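# Lay the towel flat beside the basket

## Task

Get the towel lying flat on the table as a single layer. It must stay at least one finger-width inside the table edge, at least two finger-widths away from the basket rim, and more than a hand-width away from the column of either arm. The basket must end up upright with its entire base resting on the table, no more than three finger-widths from its starting spot, and turned roughly the way it began. Finish by releasing everything and moving the grippers away. Nothing may depend on the robot to stay in place at the end.

## Robot and tools

Robot: two arms, left_arm and right_arm, each with a two-finger gripper. All state and poses use one shared scene frame, in metres. Its origin is on the tabletop midway between the arms. +x points out over the table, +z points up, and left_arm sits on the +y side. The names left and right are arm names only and say nothing about image sides. Arm root links are at left_arm (+0.045, +0.284, 0) and right_arm (-0.037, -0.262, 0), with almost no yaw. Gripper axes: the fingers point along the gripper's +z, and they open and close along its y. The reported end_effector_position is the point between the pads, roughly 1 cm short of the fingertips. Reported positions can be somewhat wrong, more so at long reach.

Motion arguments. Every motion row holds exactly 14 numbers, each from -1 to 1. The first 7 are for left_arm and the last 7 for right_arm, in the order dx, dy, dz, rx, ry, rz, opening. Send all 14 even if only one arm should move. dx..rz are offsets, not poses. They are expressed in that gripper's own axes and scaled so 1.0 equals 0.6 m of travel or 180 degrees of turn. rx, ry, rz form a single rotation vector. Opening is absolute, not an offset: +1 is fully open (0.093 m) and -1 is closed.

execute_actions(actions): a list of actions, and each action is a table of up to 15 rows. Each row lasts one control step of 1/30 s. If a table is short, its last row repeats until 15 steps are used. Every row is measured from the gripper's measured pose when that action began, not from the row before it. For the first action in a call, that reference is the last pose a result reported. An empty list just returns state and images.

move(target, speed, blocking): target is one 14-number row laid out as above. Its offsets count from the pose shown in the latest result. Each gripper travels a straight line toward its target, and both arms finish together. A move lasts 0.5 to 10 s and is cut off at 10 s. speed is the top path speed in m/s, from 0.002 to 0.5, default 0.25. Turning is capped at twice that value in rad/s. Paths do not avoid obstacles or the other arm. Grippers lag, can stray from the path, and may exceed speed, especially with a nearly straight arm. Faster contact hits harder, and aiming deeper past a surface presses harder. Opening is sent when the move starts. With blocking=false the result arrives after 0.5 s while motion continues. Until a result shows the move has ended, new actions and moves are refused, so call wait or stop first. The result adds a move: line with the ending (done, off_target, moving, held, fault) and the limits that acted. If only one arm is named, the other finished normally. held means a safety check blocked the final step. limits=paced means the command was clipped. limits=held means some steps were blocked, and the arm can then jump faster than speed. Each gripper's distance from its target is also listed.

wait(seconds): 0 to 10. Lets the scene run with the last commands held and returns early if a running move ends. stop(): brakes a running move; braking needs room, and the fingers keep moving. zoom_image(camera, region): camera is cam_high, cam_low, cam_left_wrist or cam_right_wrist. region is [x0, y0, x1, y1] in pixels of that camera's latest 504x504 image, origin top-left, at most 504 by 504. read_manual(section): only returns licence text. finished_scene(scene): ends the current scene, given its number, and cannot be undone. Its result says whether the goal was met.

Controller behaviour. Each step, the commanded pose is clamped to within 70 mm and 16 degrees of the measured pose. Damped IK then tracks it, favouring position over orientation. A distant target can need several actions. After an action an arm drifts at most to its last clamped pose, so send the remainder next. Friction can leave a gripper up to about 31 mm short, and smaller commands may not move it at all. Elbows never fully straighten. Hand target lines show where each arm is currently heading. A pose unreachable line names an arm whose command the clearance check altered or blocked. Joint ranges (rad): waist -2.618..3.054, shoulder 0..3.142, elbow 0..3.142, wrist pitch -1.571..1.571, wrist yaw -1.571..1.571, wrist roll -2.094..2.094. To keep an arm still, send it the offset back to its desired pose in a reply's first call, then zeros, always with its intended opening.

Grip readings. grip_measured is the finger motor position on the -1..+1 scale. The pads meet near -0.94, and each mm of object width adds about 0.0208. Each gripper has a fixed bias of up to ±0.02. Once the pads touch, the motor keeps heading to the commanded value, so the reading barely shows contact. Commanding further below the width reading squeezes harder, up to roughly 50-62 N per pad, and less on parts thinner than 5 mm. Keep sending the closing number to hold. The last entry of Joint positions is the opening in metres, floored at zero. Torque readings have offsets and noise, are nonzero even in free air, and friction can fake or hide loads.

Cameras: cam_high and cam_low are fixed; the wrist cameras ride on the hands. Calibration (K, distortion, T_world_to_cam) is given per camera and may be off by a couple of degrees and millimetres. Results list any camera whose numbers changed.

Avoid: dropping or knocking anything off the table (instant failure), arms striking or pressing each other, slamming, and hard pushes. The basket must stay upright and near its starting spot. Holding loads heats motors. MOTOR HOT warns at 75 °C. At 90 °C that arm halts for 10 s, and at 100 °C it goes limp and falls. Brief tugs on held items can occur. The robot holds its last command while you think, so release the towel and retract before ending.

Each tool is called as name([rows], argument=value, ...), one row to a line, values as JSON.

## Session

I'll start by looking at the scene.

execute_actions(actions=[])

Scene clock: 0.00 s.
left_arm: end_effector_position=(+0.1734, +0.7125, +0.1303) grip_measured=+1.000 end_effector_quat_wxyz=(+0.021, +0.034, +0.999, +0.026) | right_arm: end_effector_position=(+0.4158, -0.3110, +0.1345) grip_measured=+1.000 end_effector_quat_wxyz=(+0.085, +0.276, +0.676, +0.678)
Joint positions: left_arm=[ 1.244  2.247  2.218 -1.48   0.028  1.359  0.093] | right_arm=[-0.451  2.167  1.441 -0.466 -1.5    0.644  0.093]
Joint velocities: left_arm=[-0.002  0.002 -0.037 -0.081  0.051 -0.037  0.   ] | right_arm=[-0.007  0.022 -0.022 -0.022 -0.007 -0.037  0.   ]
Joint torques (N m, as the arm reports them, + toward a larger angle): no reading
Motor temperatures (°C, as the motors report them): left_arm=[18 19 20 18 20 19] | right_arm=[20 21 20 19 20 19]
Hand target (left_arm): +0.173, +0.713, +0.130; +0.021, +0.034, +0.999, +0.026
Hand target (right_arm): +0.416, -0.311, +0.135; +0.085, +0.276, +0.676, +0.678

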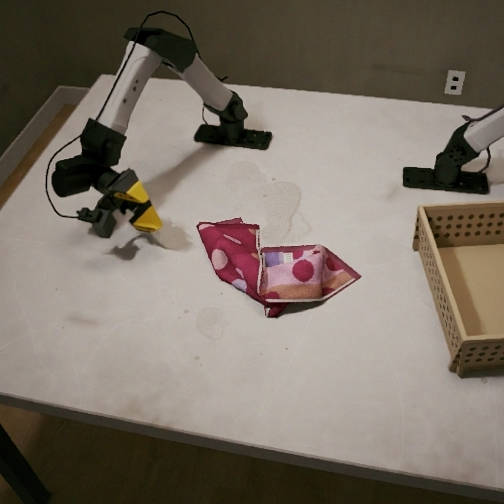

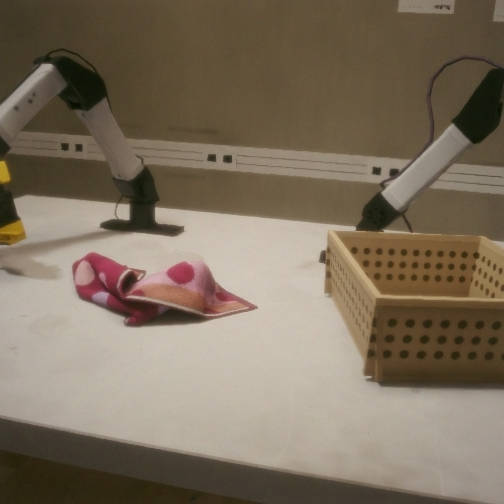

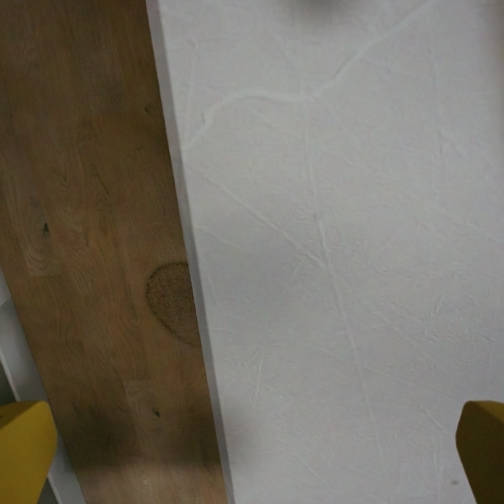

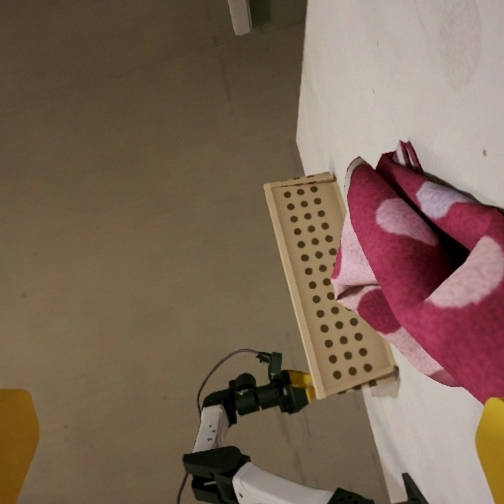

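zoom_image(camera="cam_high", region=[170, 190, 390, 340])

zoom_image(camera="cam_low", region=[50, 230, 280, 350])

Region (170, 190, 390, 340) of cam_high's 504x504 image, scaled by 2.291, with more detail than that image has; it fills the top 344 rows of this view, and the rest is white.

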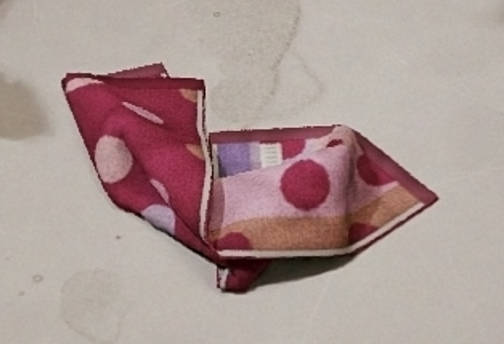

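Region (50, 230, 280, 350) of cam_low's 504x504 image, scaled by 2.191, with more detail than that image has; it fills the top 263 rows of this view, and the rest is white.

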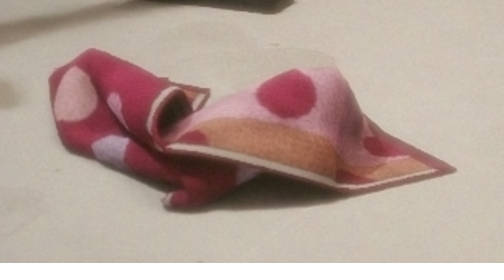

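move(target=[0.04, -0.05, -0.2, 0, 0, 0, 1, 0.3117, 0.0777, 0.1973, 0.4853, 0.0608, -0.1975, 1], speed=0.3)

Scene clock: 123.40 s.
left_arm: end_effector_position=(+0.1469, +0.6848, +0.2475) grip_measured=+1.000 end_effector_quat_wxyz=(+0.043, +0.034, +0.989, +0.136) | right_arm: end_effector_position=(+0.3345, -0.1182, +0.2104) grip_measured=+1.000 end_effector_quat_wxyz=(+0.080, +0.003, +0.996, +0.031)
Joint positions: left_arm=[ 1.287  1.983  2.261 -1.564  0.028  1.399  0.093] | right_arm=[ 0.404  1.966  2.1   -1.533  0.     0.374  0.093]
Joint velocities: left_arm=[-0.012 -0.007 -0.017 -0.037  0.051  0.007  0.   ] | right_arm=[ 0.017  0.032 -0.012 -0.051  0.037 -0.037  0.   ]
Joint torques (N m, as the arm reports them, + toward a larger angle): left_arm=[ 0.89 -9.73  4.38  0.63  0.01  0.09] | right_arm=[  0.16 -11.61   8.71   0.56   0.14   0.14]
Motor temperatures (°C, as the motors report them): left_arm=[18 42 25 18 20 19] | right_arm=[20 41 25 21 21 19]
Hand target (left_arm): +0.142, +0.678, +0.247; +0.042, +0.033, +0.991, +0.125
Hand target (right_arm): +0.332, -0.120, +0.217; +0.084, +0.005, +0.996, +0.028
Off the commanded pose (left_arm): 0.008 m, 13 deg.
Off the commanded pose (right_arm): 0.011 m, 10 deg.
joint sent to its limit (left arm) — the command would take joint 4 (wrist pitch) past its lower limit, so that joint was sent only as far as its limit.
joint sent to its limit (right arm) — the command would take joint 4 (wrist pitch) past its lower limit, so that joint was sent only as far as its limit.
move: off_target (left_arm, right_arm)
camera_calibration (this result's frames):
cam_left_wrist: T_world_to_cam=[[-0.0641787, -0.957035, -0.28278, 0.733498], [-0.950386, -0.027813, 0.309826, 0.122496], [-0.304379, 0.288634, -0.907768, 0.157847], [0, 0, 0, 1]] pos_world=[0.211539, 0.65983, 0.312755]
cam_right_wrist: T_world_to_cam=[[0.00722658, -0.997064, -0.0762276, -0.103639], [-0.95875, -0.0285705, 0.282813, 0.295458], [-0.28416, 0.0710394, -0.956141, 0.385103], [0, 0, 0, 1]] pos_world=[0.39345, -0.122251, 0.276754]

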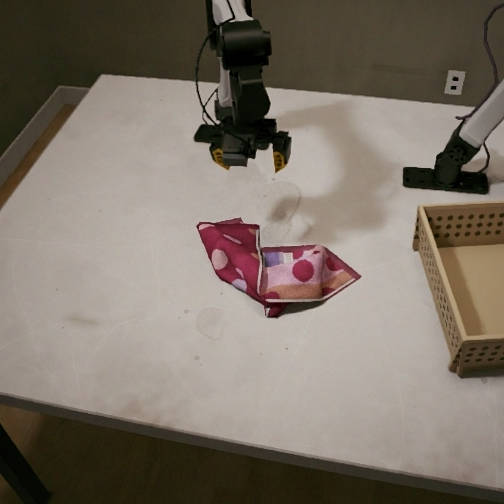

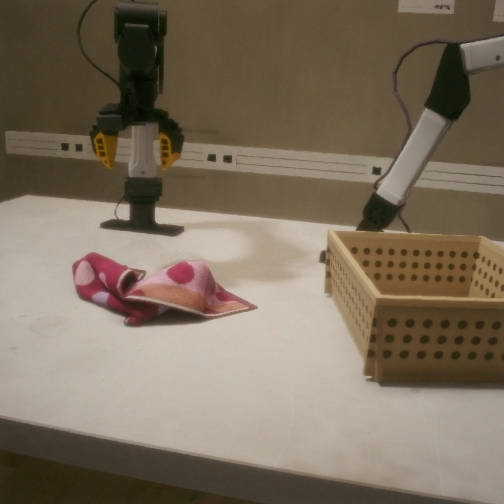

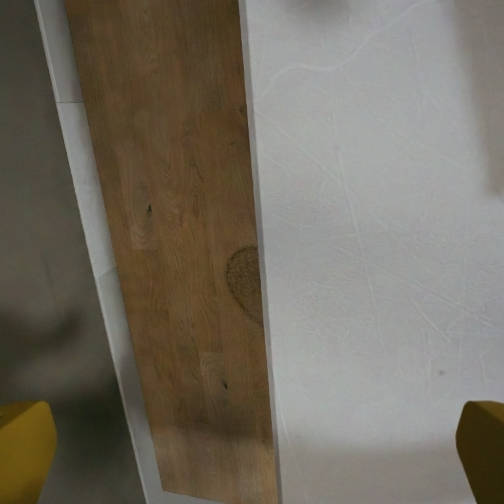

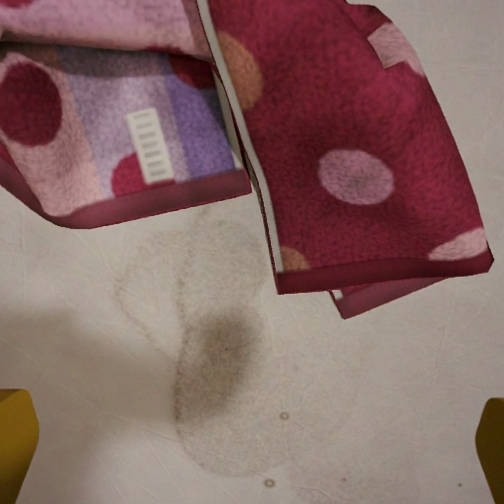

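move(target=[-0.4843, -0.8907, -0.1145, 0.0869, 0.0275, -0.0217, 0.0, 0.0825, -0.0208, 0.2227, 0.0197, 0.051, -0.002, 0.0], speed=0.3)

Scene clock: 165.20 s.
left_arm: end_effector_position=(+0.3940, +0.1320, +0.1896) grip_measured=+0.002 end_effector_quat_wxyz=(+0.030, +0.004, +0.999, -0.012) | right_arm: end_effector_position=(+0.3086, -0.1255, +0.0830) grip_measured=+0.002 end_effector_quat_wxyz=(+0.012, +0.000, +1.000, +0.003)
Joint positions: left_arm=[-0.459  1.977  2.04  -1.571 -0.001 -0.404  0.045] | right_arm=[ 0.412  1.94   1.563 -1.169  0.002  0.377  0.045]
Joint velocities: left_arm=[-0.012  0.007 -0.012  0.037 -0.007 -0.022  0.001] | right_arm=[-0.007 -0.017 -0.012 -0.022  0.007 -0.007 -0.   ]
Joint torques (N m, as the arm reports them, + toward a larger angle): left_arm=[-0.17 -8.25  7.32  0.29 -0.02  0.  ] | right_arm=[ 0.57 -9.54  5.22  0.62  0.04  0.14]
Motor temperatures (°C, as the motors report them): left_arm=[18 41 25 19 20 19] | right_arm=[20 40 27 20 20 19]
Hand target (left_arm): +0.394, +0.130, +0.190; +0.026, -0.000, +1.000, -0.016
Hand target (right_arm): +0.305, -0.124, +0.070; +0.000, -0.001, +1.000, -0.001
Off the commanded pose (left_arm): 0.006 m, 4 deg.
Off the commanded pose (right_arm): 0.013 m, 1 deg.
joint sent to its limit (left arm) — the command would take joint 4 (wrist pitch) past its lower limit, so that joint was sent only as far as its limit.
move: off_target (left_arm, right_arm)
camera_calibration (this result's frames):
cam_left_wrist: T_world_to_cam=[[-0.0177527, -0.999758, 0.0130158, 0.135175], [-0.940895, 0.0211084, 0.33804, 0.344346], [-0.338233, -0.00624536, -0.941042, 0.39862], [0, 0, 0, 1]] pos_world=[0.461219, 0.130363, 0.256956]
cam_right_wrist: T_world_to_cam=[[0.00528237, -0.99975, -0.0217448, -0.124641], [-0.911334, -0.0137641, 0.411437, 0.283004], [-0.411633, 0.0176434, -0.911179, 0.285301], [0, 0, 0, 1]] pos_world=[0.376009, -0.125748, 0.140812]

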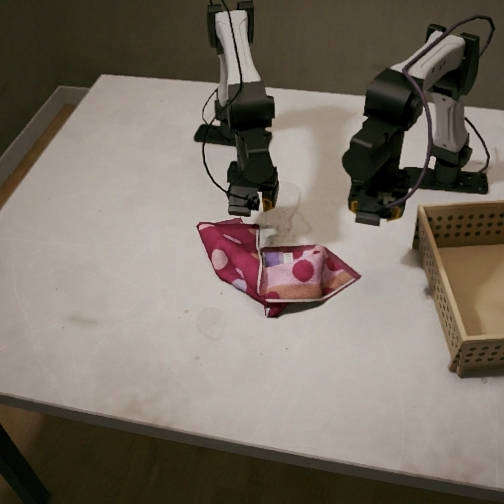

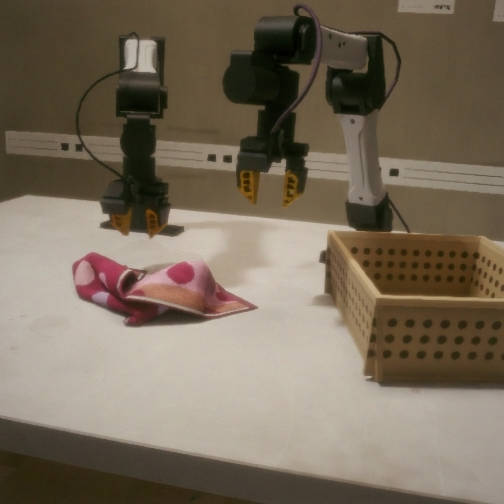

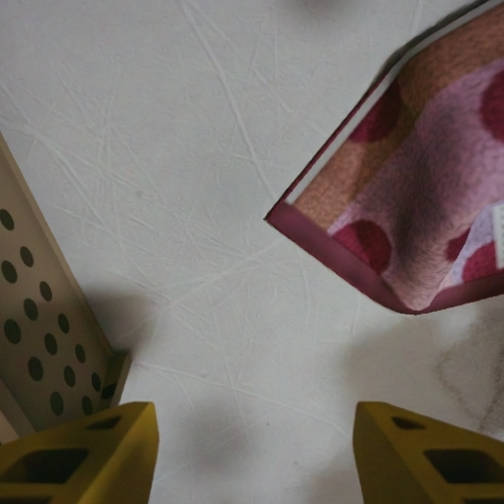

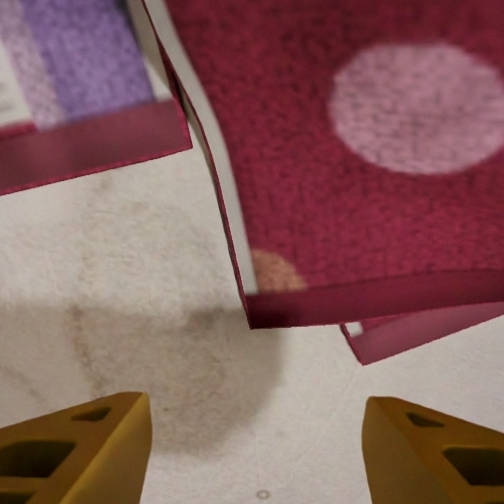

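move(target=[0.0053, -0.0527, 0.2345, 0.0073, 0.0211, 0.45, 0.41, 0.02, -0.004, 0.095, 0.002, 0.0076, 0, -0.21], speed=0.3)

Scene clock: 212.90 s.
left_arm: end_effector_position=(+0.4026, +0.0993, +0.0600) grip_measured=+0.408 end_effector_quat_wxyz=(+0.007, +0.646, +0.763, +0.001) | right_arm: end_effector_position=(+0.3030, -0.1277, +0.0427) grip_measured=-0.208 end_effector_quat_wxyz=(+0.018, +0.000, +1.000, +0.006)
Joint positions: left_arm=[-0.525  2.086  1.683 -1.155  0.001  0.928  0.065] | right_arm=[ 0.412  1.94   1.399 -0.993  0.002  0.377  0.035]
Joint velocities: left_arm=[ 0.012 -0.002  0.002  0.007 -0.037 -0.037 -0.001] | right_arm=[ 0.002  0.012  0.002 -0.022  0.007 -0.037  0.   ]
Joint torques (N m, as the arm reports them, + toward a larger angle): left_arm=[-1.06 -8.71  4.97  0.42 -0.01  0.14] | right_arm=[ 0.22 -8.54  4.95  0.64  0.05  0.1 ]
Motor temperatures (°C, as the motors report them): left_arm=[18 39 27 19 20 19] | right_arm=[20 37 25 21 20 19]
Hand target (left_arm): +0.400, +0.097, +0.050; -0.000, +0.653, +0.758, -0.001
Hand target (right_arm): +0.297, -0.128, +0.027; +0.000, +0.000, +1.000, +0.000
Off the commanded pose (left_arm): 0.011 m, 1 deg.
Off the commanded pose (right_arm): 0.018 m, 2 deg.
move: off_target (left_arm, right_arm)
camera_calibration (this result's frames):
cam_left_wrist: T_world_to_cam=[[-0.987664, -0.155199, -0.0208038, 0.412981], [-0.151158, 0.910288, 0.385393, -0.0121183], [-0.0408751, 0.383783, -0.922518, 0.119781], [0, 0, 0, 1]] pos_world=[0.41095, 0.0291552, 0.123762]
cam_right_wrist: T_world_to_cam=[[0.00555434, -0.999642, -0.0261727, -0.127579], [-0.915945, -0.0155883, 0.401, 0.296046], [-0.401264, 0.0217454, -0.915704, 0.243936], [0, 0, 0, 1]] pos_world=[0.369754, -0.128223, 0.101319]

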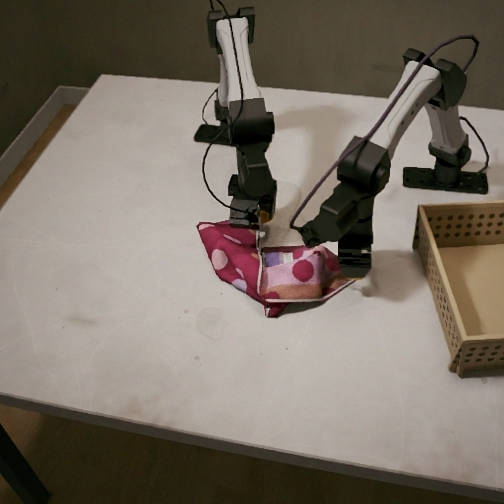

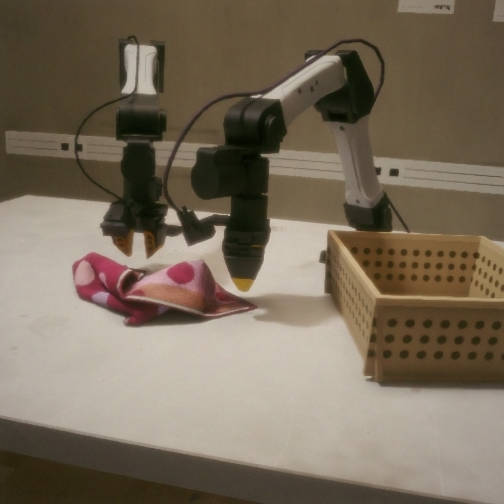

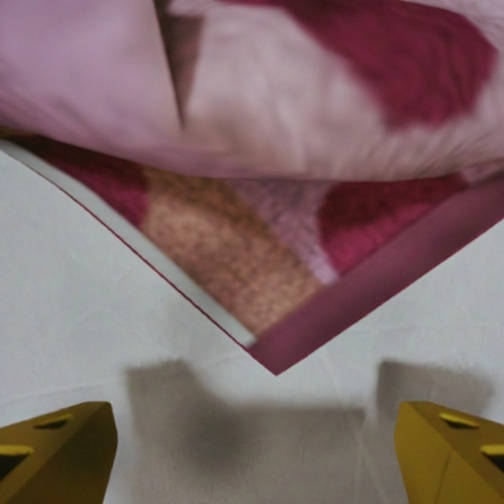

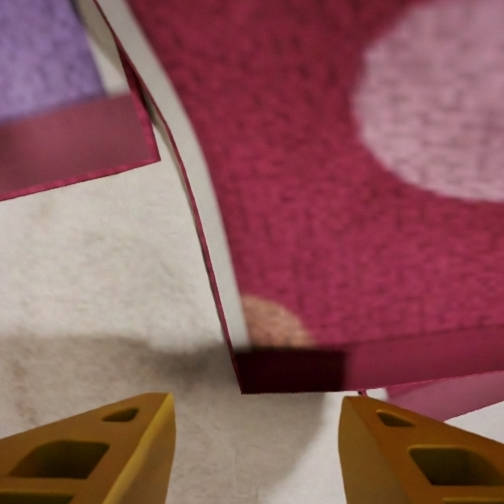

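move(target=[-0.008, -0.012, 0.085, 0, 0, 0, 0.41, 0.008, 0, 0.075, 0.003, 0.011, 0, -0.21], speed=0.05)

Scene clock: 236.93 s.
left_arm: end_effector_position=(+0.3989, +0.0963, +0.0194) grip_measured=+0.408 end_effector_quat_wxyz=(+0.009, +0.645, +0.764, +0.001) | right_arm: end_effector_position=(+0.3042, -0.1272, +0.0126) grip_measured=-0.208 end_effector_quat_wxyz=(+0.012, +0.000, +1.000, +0.004)
Joint positions: left_arm=[-0.535  2.112  1.558 -0.999  0.001  0.914  0.065] | right_arm=[ 0.412  1.994  1.35  -0.901  0.002  0.377  0.035]
Joint velocities: left_arm=[-0.002 -0.002  0.012  0.037 -0.051 -0.037 -0.001] | right_arm=[-0.002  0.017 -0.012 -0.022 -0.007 -0.066 -0.   ]
Joint torques (N m, as the arm reports them, + toward a larger angle): left_arm=[-0.95 -8.46  4.86  0.57 -0.05 -0.03] | right_arm=[ 0.14 -9.21  4.66  0.7   0.04  0.1 ]
Motor temperatures (°C, as the motors report them): left_arm=[18 39 26 19 20 19] | right_arm=[20 36 25 21 20 19]
Hand target (left_arm): +0.397, +0.093, +0.009; +0.006, +0.646, +0.763, +0.001
Hand target (right_arm): +0.299, -0.128, -0.002; +0.000, +0.000, +1.000, +0.001
Off the commanded pose (left_arm): 0.011 m, 0 deg.
Off the commanded pose (right_arm): 0.016 m, 1 deg.
move: off_target (left_arm, right_arm)
camera_calibration (this result's frames):
cam_left_wrist: T_world_to_cam=[[-0.987157, -0.157886, -0.0243401, 0.408179], [-0.155104, 0.910764, 0.38269, 0.0071924], [-0.0382535, 0.381551, -0.923556, 0.0825107], [0, 0, 0, 1]] pos_world=[0.407209, 0.0264132, 0.0833859]
cam_right_wrist: T_world_to_cam=[[0.00529011, -0.999747, -0.0218832, -0.127873], [-0.91148, -0.0138218, 0.411112, 0.307979], [-0.41131, 0.0177713, -0.911322, 0.219379], [0, 0, 0, 1]] pos_world=[0.371626, -0.127482, 0.0705134]

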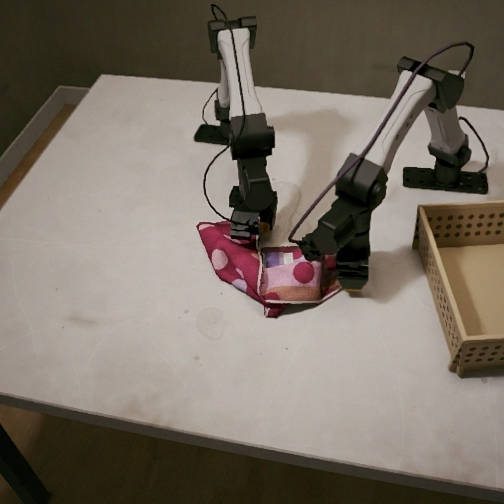

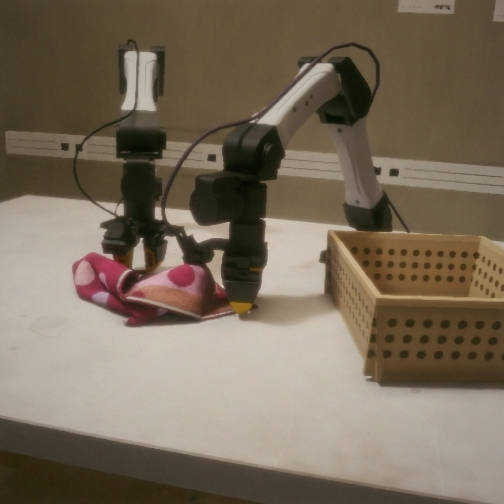

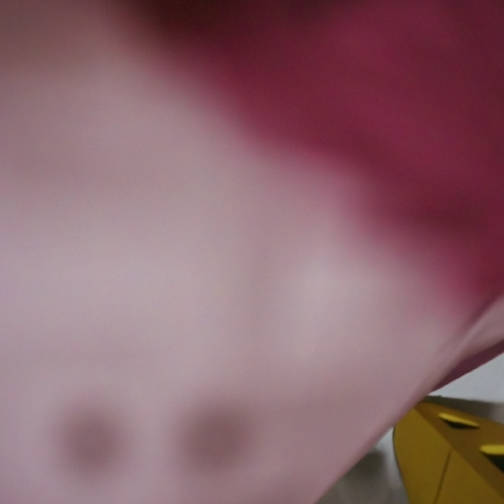

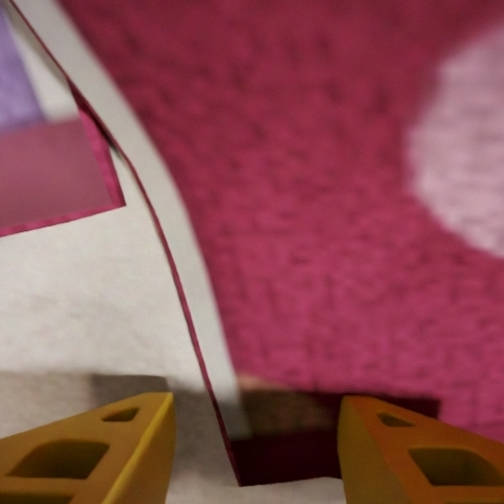

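move(target=[0, 0, 0.035, 0, 0, 0, 0.41, 0, 0, 0.035, 0, 0, 0, -0.21], speed=0.03)

zoom_image(camera="cam_low", region=[80, 220, 300, 340])

Scene clock: 242.00 s.
left_arm: end_effector_position=(+0.4009, +0.0953, +0.0169) grip_measured=+0.408 end_effector_quat_wxyz=(+0.015, +0.645, +0.764, +0.003) | right_arm: end_effector_position=(+0.3102, -0.1248, +0.0115) grip_measured=-0.208 end_effector_quat_wxyz=(+0.026, +0.000, +1.000, +0.009)
Joint positions: left_arm=[-0.535  2.112  1.547 -0.975  0.001  0.914  0.065] | right_arm=[ 0.412  1.994  1.344 -0.866  0.002  0.377  0.035]
Joint velocities: left_arm=[ 0.002 -0.007  0.002 -0.066 -0.022  0.007 -0.   ] | right_arm=[-0.007 -0.002  0.007 -0.037  0.037  0.051  0.   ]
Joint torques (N m, as the arm reports them, + toward a larger angle): left_arm=[-0.13 -8.09  3.67  0.74 -0.1  -0.01] | right_arm=[-0.07 -8.66  3.87  0.84  0.06  0.08]
Motor temperatures (°C, as the motors report them): left_arm=[18 39 26 19 20 19] | right_arm=[20 36 25 21 20 19]
Hand target (left_arm): +0.399, +0.097, -0.001; +0.008, +0.645, +0.764, +0.001
Hand target (right_arm): +0.304, -0.127, -0.007; +0.012, +0.000, +1.000, +0.003
Off the commanded pose (left_arm): 0.019 m, 1 deg.
Off the commanded pose (right_arm): 0.021 m, 2 deg.
move: off_target (left_arm, right_arm)
camera_calibration (this result's frames):
cam_left_wrist: T_world_to_cam=[[-0.986831, -0.15806, -0.0343791, 0.409933], [-0.159318, 0.913003, 0.375556, 0.0109841], [-0.027972, 0.376087, -0.926162, 0.0771289], [0, 0, 0, 1]] pos_world=[0.408442, 0.0257581, 0.0814019]
cam_right_wrist: T_world_to_cam=[[0.00602178, -0.999457, -0.0323926, -0.125641], [-0.922229, -0.018074, 0.386222, 0.317002], [-0.386598, 0.0275477, -0.921837, 0.214432], [0, 0, 0, 1]] pos_world=[0.376004, -0.12575, 0.0711683]

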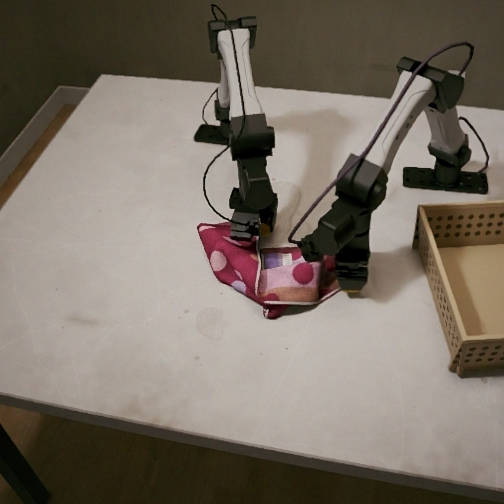

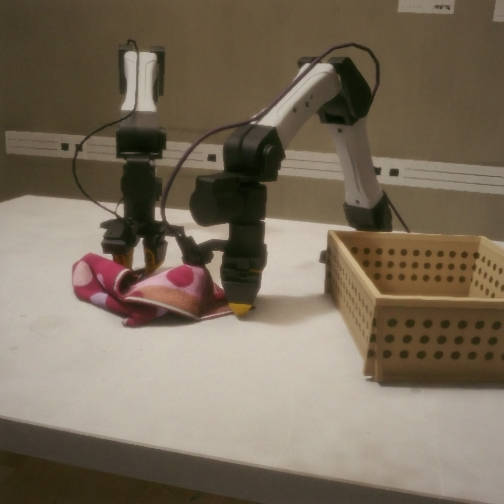

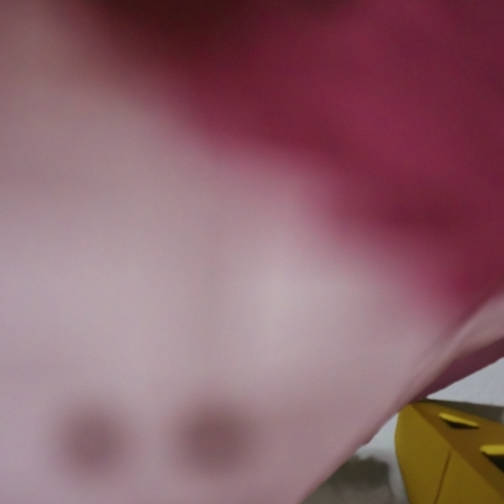

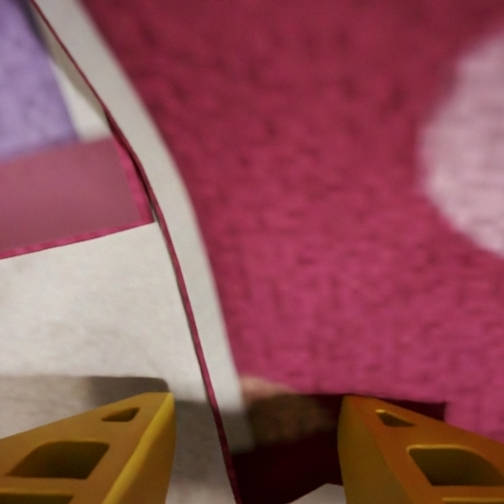

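Region (80, 220, 300, 340) of cam_low's 504x504 image, scaled by 2.291, with more detail than that image has; it fills the top 275 rows of this view, and the rest is white.

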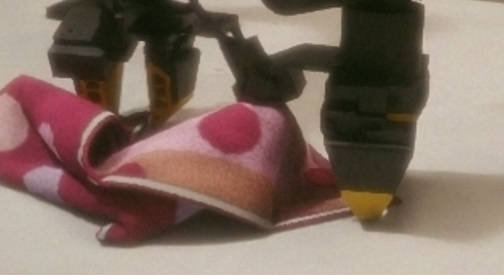

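execute_actions([
  [[0,0,0.025,0,0,0,0.2,0,0,0.025,0,0,0,-0.35],[0,0,0.025,0,0,0,0.1,0,0,0.025,0,0,0,-0.4],[0,0,0.025,0,0,0,0.0,0,0,0.025,0,0,0,-0.45],[0,0,0.025,0,0,0,-0.1,0,0,0.025,0,0,0,-0.5],[0,0,0.025,0,0,0,-0.2,0,0,0.025,0,0,0,-0.55],[0,0,0.025,0,0,0,-0.3,0,0,0.025,0,0,0,-0.6],[0,0,0.025,0,0,0,-0.4,0,0,0.025,0,0,0,-0.65],[0,0,0.025,0,0,0,-0.5,0,0,0.025,0,0,0,-0.7],[0,0,0.025,0,0,0,-0.6,0,0,0.025,0,0,0,-0.75],[0,0,0.025,0,0,0,-0.7,0,0,0.025,0,0,0,-0.8],[0,0,0.025,0,0,0,-0.8,0,0,0.025,0,0,0,-0.85],[0,0,0.025,0,0,0,-0.9,0,0,0.025,0,0,0,-0.9],[0,0,0.025,0,0,0,-1,0,0,0.025,0,0,0,-1]],
  [[0,0,0.0,0,0,0,-1,0,0,0.0,0,0,0,-1]],
])

move(target=[0, 0, -0.1, 0, 0, 0, -1, 0, 0, -0.1, 0, 0, 0, -1], speed=0.08)

Scene clock: 258.00 s.
left_arm: end_effector_position=(+0.4004, +0.0934, +0.0164) grip_measured=-0.979 end_effector_quat_wxyz=(+0.017, +0.645, +0.764, -0.002) | right_arm: end_effector_position=(+0.3175, -0.1229, +0.0120) grip_measured=-0.972 end_effector_quat_wxyz=(+0.041, +0.000, +0.999, +0.012)
Joint positions: left_arm=[-0.535  2.112  1.545 -0.97   0.012  0.914  0.   ] | right_arm=[ 0.412  1.994  1.344 -0.835  0.007  0.377  0.   ]
Joint velocities: left_arm=[-0.012 -0.022  0.002  0.007 -0.007 -0.051  0.   ] | right_arm=[ 0.002 -0.002 -0.002  0.081  0.007  0.037  0.   ]
Joint torques (N m, as the arm reports them, + toward a larger angle): left_arm=[-0.19 -9.62  5.97  0.36 -0.07  0.03] | right_arm=[ -0.04 -11.32   7.06   0.58   0.07   0.07]
Motor temperatures (°C, as the motors report them): left_arm=[18 39 26 19 20 19] | right_arm=[20 36 25 21 20 19]
Hand target (left_arm): +0.400, +0.093, +0.016; +0.018, +0.645, +0.764, -0.002
Hand target (right_arm): +0.317, -0.123, +0.012; +0.041, +0.000, +0.999, +0.012
Off the commanded pose (left_arm): 0.000 m, 0 deg.
Off the commanded pose (right_arm): 0.000 m, 0 deg.
camera_calibration (this result's frames):
cam_left_wrist: T_world_to_cam=[[-0.986977, -0.158067, -0.0298442, 0.409146], [-0.157948, 0.917144, 0.365923, 0.0120253], [-0.0304689, 0.365872, -0.930166, 0.0793598], [0, 0, 0, 1]] pos_world=[0.408135, 0.0246079, 0.0816281]
cam_right_wrist: T_world_to_cam=[[0.00676659, -0.999218, -0.03896, -0.123825], [-0.933601, -0.0202707, 0.35774, 0.327208], [-0.35825, 0.0339524, -0.933008, 0.209589], [0, 0, 0, 1]] pos_world=[0.381405, -0.124211, 0.0736687]

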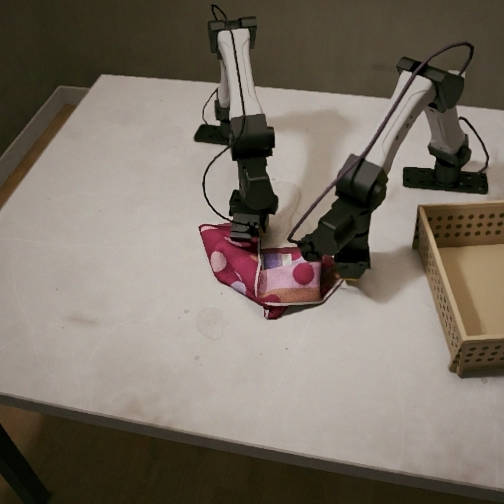

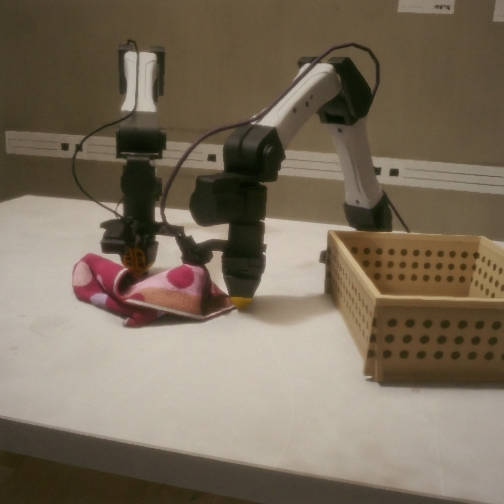

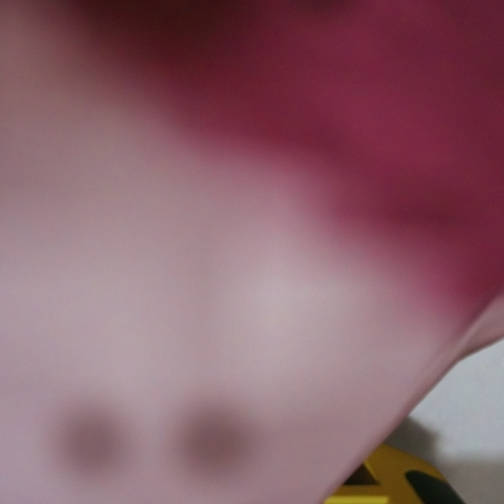

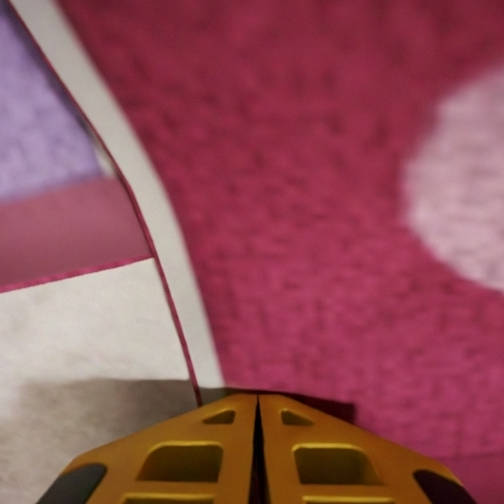

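Scene clock: 259.27 s.
left_arm: end_effector_position=(+0.3982, +0.0946, +0.0669) grip_measured=-0.979 end_effector_quat_wxyz=(+0.013, +0.645, +0.764, -0.003) | right_arm: end_effector_position=(+0.3127, -0.1247, +0.0628) grip_measured=-0.972 end_effector_quat_wxyz=(+0.037, +0.000, +0.999, +0.011)
Joint positions: left_arm=[-0.535  2.065  1.678 -1.16   0.012  0.914  0.   ] | right_arm=[ 0.412  1.922  1.454 -1.026  0.007  0.377  0.   ]
Joint velocities: left_arm=[ 0.022 -0.007  0.002  0.081  0.066 -0.007  0.   ] | right_arm=[-0.002 -0.002 -0.002 -0.051 -0.022 -0.022  0.   ]
Joint torques (N m, as the arm reports them, + toward a larger angle): left_arm=[ -0.09 -10.69   6.98   0.01  -0.1    0.03] | right_arm=[  0.01 -11.94   8.93   0.37   0.06   0.08]
Motor temperatures (°C, as the motors report them): left_arm=[18 39 26 19 20 19] | right_arm=[20 36 25 21 20 19]
Hand target (left_arm): +0.398, +0.095, +0.076; +0.018, +0.645, +0.764, -0.002
Hand target (right_arm): +0.313, -0.124, +0.072; +0.041, +0.000, +0.999, +0.012
Off the commanded pose (left_arm): 0.010 m, 1 deg.
Off the commanded pose (right_arm): 0.009 m, 0 deg.
move: done
camera_calibration (this result's frames):
cam_left_wrist: T_world_to_cam=[[-0.987189, -0.157954, -0.0225426, 0.408262], [-0.154968, 0.915561, 0.371125, -0.00922907], [-0.0379817, 0.369864, -0.928309, 0.128279], [0, 0, 0, 1]] pos_world=[0.406473, 0.0254907, 0.131711]
cam_right_wrist: T_world_to_cam=[[0.00648716, -0.999328, -0.0360644, -0.123806], [-0.93091, -0.0192061, 0.364743, 0.303427], [-0.36519, 0.0312066, -0.93041, 0.256948], [0, 0, 0, 1]] pos_world=[0.377102, -0.125914, 0.123929]

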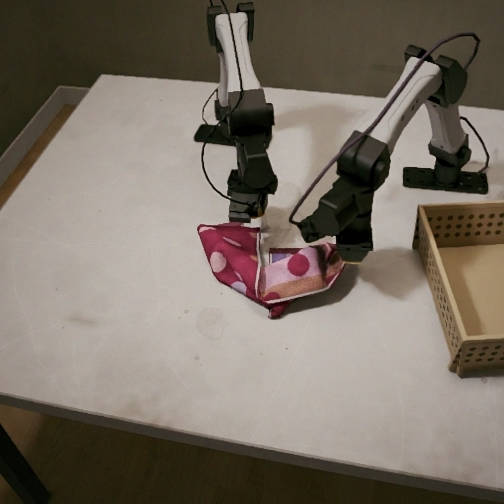

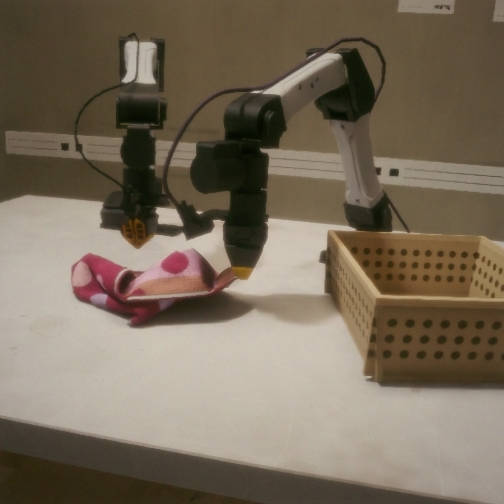

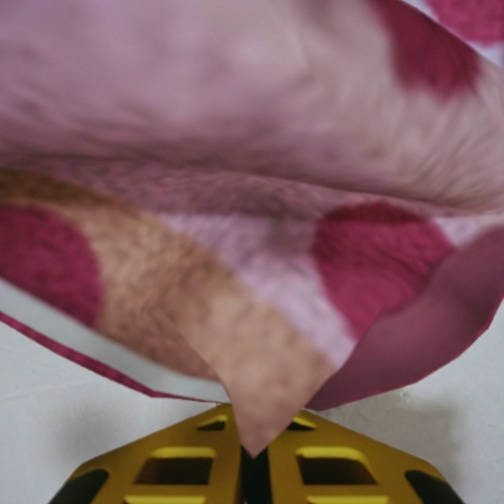

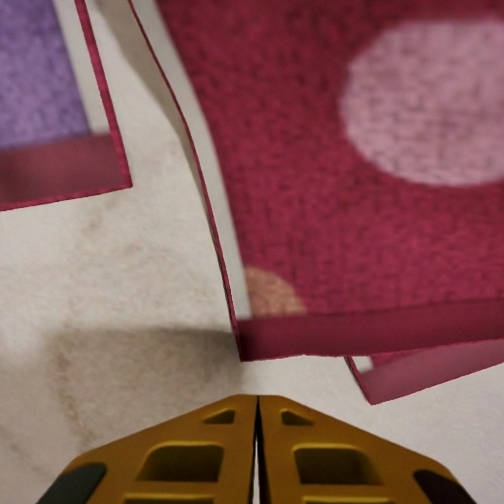

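move(target=[0, 0, 0, 0, 0, 0, -1, 0.025, -0.004, 0.053, 0.0143, 0.0205, 0.2054, -0.025], speed=0.25)

Scene clock: 305.23 s.
left_arm: end_effector_position=(+0.3980, +0.0947, +0.0669) grip_measured=-0.979 end_effector_quat_wxyz=(+0.012, +0.645, +0.764, -0.003) | right_arm: end_effector_position=(+0.3056, -0.1276, +0.0443) grip_measured=-0.027 end_effector_quat_wxyz=(+0.014, +0.315, +0.949, +0.007)
Joint positions: left_arm=[-0.535  2.065  1.678 -1.162  0.012  0.914  0.   ] | right_arm=[ 0.412  1.954  1.425 -1.012  0.007  1.018  0.044]
Joint velocities: left_arm=[ 0.017 -0.002 -0.002  0.007  0.022  0.037  0.   ] | right_arm=[-0.012  0.002 -0.022  0.022 -0.007  0.007  0.   ]
Joint torques (N m, as the arm reports them, + toward a larger angle): left_arm=[-0.09 -9.7   6.38  0.21 -0.07  0.01] | right_arm=[ 0.23 -9.28  4.87  0.6   0.06  0.15]
Motor temperatures (°C, as the motors report them): left_arm=[18 44 28 19 20 19] | right_arm=[20 41 28 20 20 19]
Hand target (left_arm): +0.398, +0.095, +0.067; +0.013, +0.645, +0.764, -0.003
Hand target (right_arm): +0.299, -0.127, +0.030; +0.000, +0.318, +0.948, -0.001
Off the commanded pose (left_arm): 0.000 m, 0 deg.
Off the commanded pose (right_arm): 0.015 m, 2 deg.
move: off_target (right_arm)
camera_calibration (this result's frames):
cam_left_wrist: T_world_to_cam=[[-0.987211, -0.157943, -0.0216297, 0.407987], [-0.154593, 0.915361, 0.371773, -0.00955758], [-0.0389197, 0.370362, -0.928072, 0.128526], [0, 0, 0, 1]] pos_world=[0.406294, 0.025586, 0.131659]
cam_right_wrist: T_world_to_cam=[[-0.593242, -0.804218, -0.0360249, 0.0808971], [-0.741542, 0.528495, 0.413289, 0.313338], [-0.313335, 0.271894, -0.909887, 0.251171], [0, 0, 0, 1]] pos_world=[0.359045, -0.16883, 0.101952]

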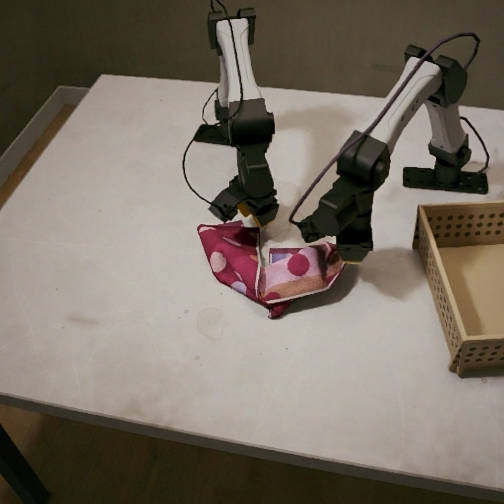

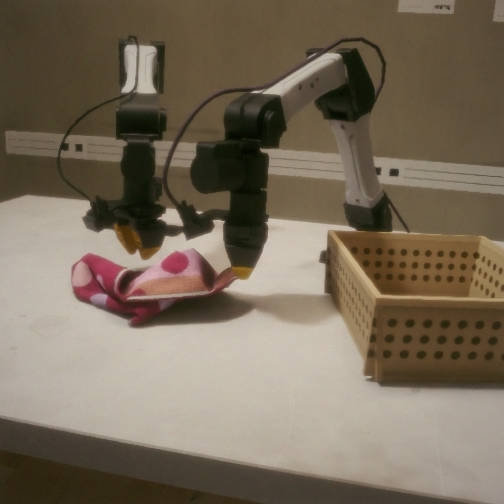

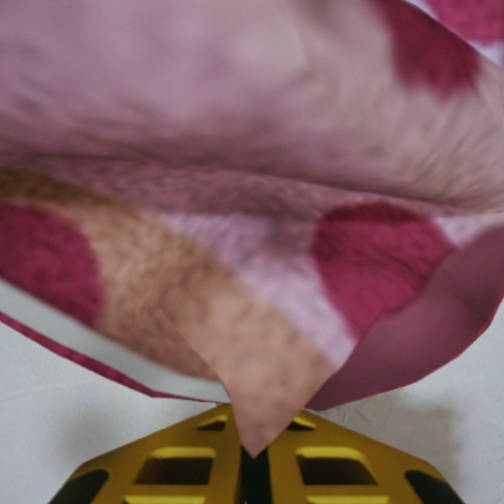

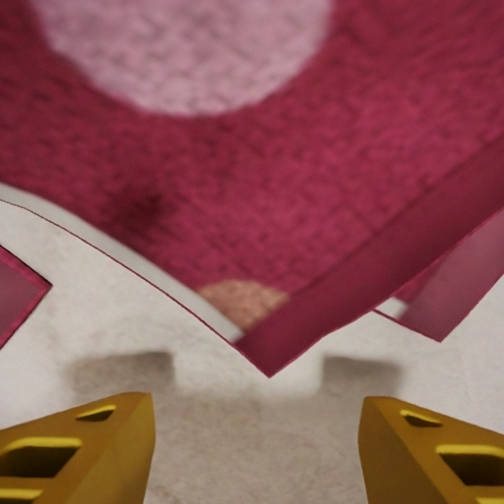

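move(target=[0, 0, 0, 0, 0, 0, -1, 0.018, -0.013, 0.098, 0.007, 0.007, 0, -0.025], speed=0.05)

Scene clock: 326.00 s.
left_arm: end_effector_position=(+0.3980, +0.0947, +0.0669) grip_measured=-0.979 end_effector_quat_wxyz=(+0.012, +0.645, +0.764, -0.003) | right_arm: end_effector_position=(+0.2998, -0.1297, +0.0068) grip_measured=-0.027 end_effector_quat_wxyz=(+0.011, +0.317, +0.948, +0.005)
Joint positions: left_arm=[-0.535  2.065  1.678 -1.162  0.012  0.914  0.   ] | right_arm=[ 0.412  1.988  1.315 -0.876  0.007  1.021  0.044]
Joint velocities: left_arm=[-0.017  0.002 -0.007 -0.095  0.037  0.022  0.   ] | right_arm=[-0.012 -0.017 -0.012  0.022  0.051 -0.066 -0.   ]
Joint torques (N m, as the arm reports them, + toward a larger angle): left_arm=[-0.2  -9.43  6.25  0.29 -0.03  0.07] | right_arm=[ 0.55 -8.3   3.31  0.85  0.04  0.14]
Motor temperatures (°C, as the motors report them): left_arm=[18 44 28 19 20 19] | right_arm=[20 39 27 20 20 19]
Hand target (left_arm): +0.398, +0.095, +0.067; +0.012, +0.645, +0.764, -0.003
Hand target (right_arm): +0.292, -0.128, -0.013; -0.000, +0.315, +0.949, -0.001
Off the commanded pose (left_arm): 0.000 m, 0 deg.
Off the commanded pose (right_arm): 0.023 m, 1 deg.
move: off_target (right_arm)
camera_calibration (this result's frames):
cam_left_wrist: T_world_to_cam=[[-0.987211, -0.157943, -0.0216297, 0.407987], [-0.154593, 0.915361, 0.371773, -0.00955758], [-0.0389197, 0.370362, -0.928072, 0.128526], [0, 0, 0, 1]] pos_world=[0.406294, 0.025586, 0.131659]
cam_right_wrist: T_world_to_cam=[[-0.596205, -0.802246, -0.0306688, 0.0755489], [-0.736961, 0.531734, 0.41731, 0.324729], [-0.318478, 0.271404, -0.908247, 0.217312], [0, 0, 0, 1]] pos_world=[0.353565, -0.17104, 0.0641773]

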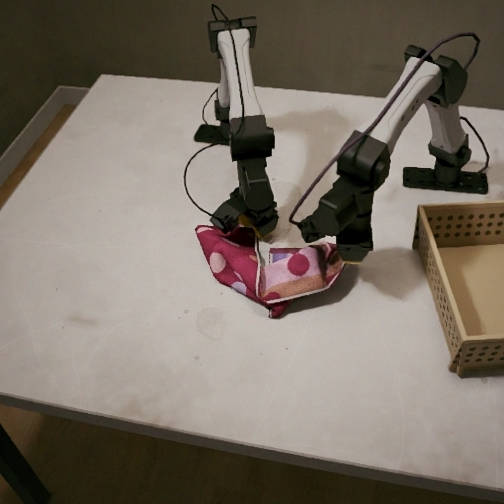

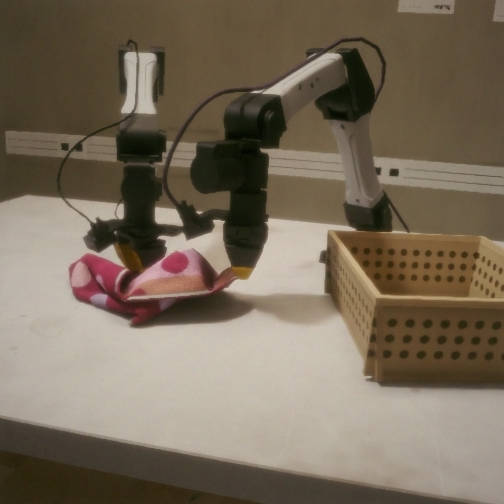

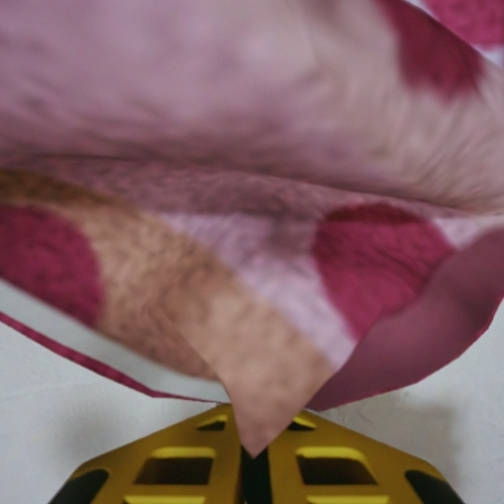

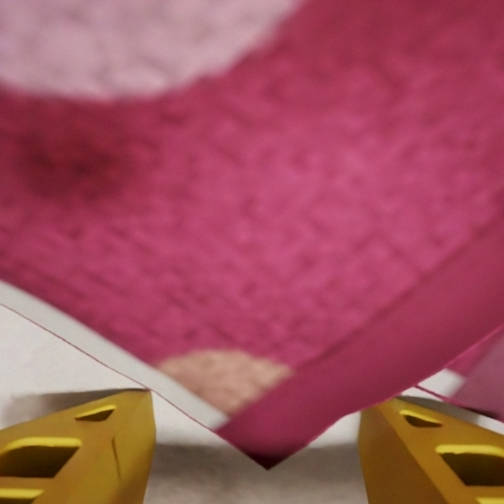

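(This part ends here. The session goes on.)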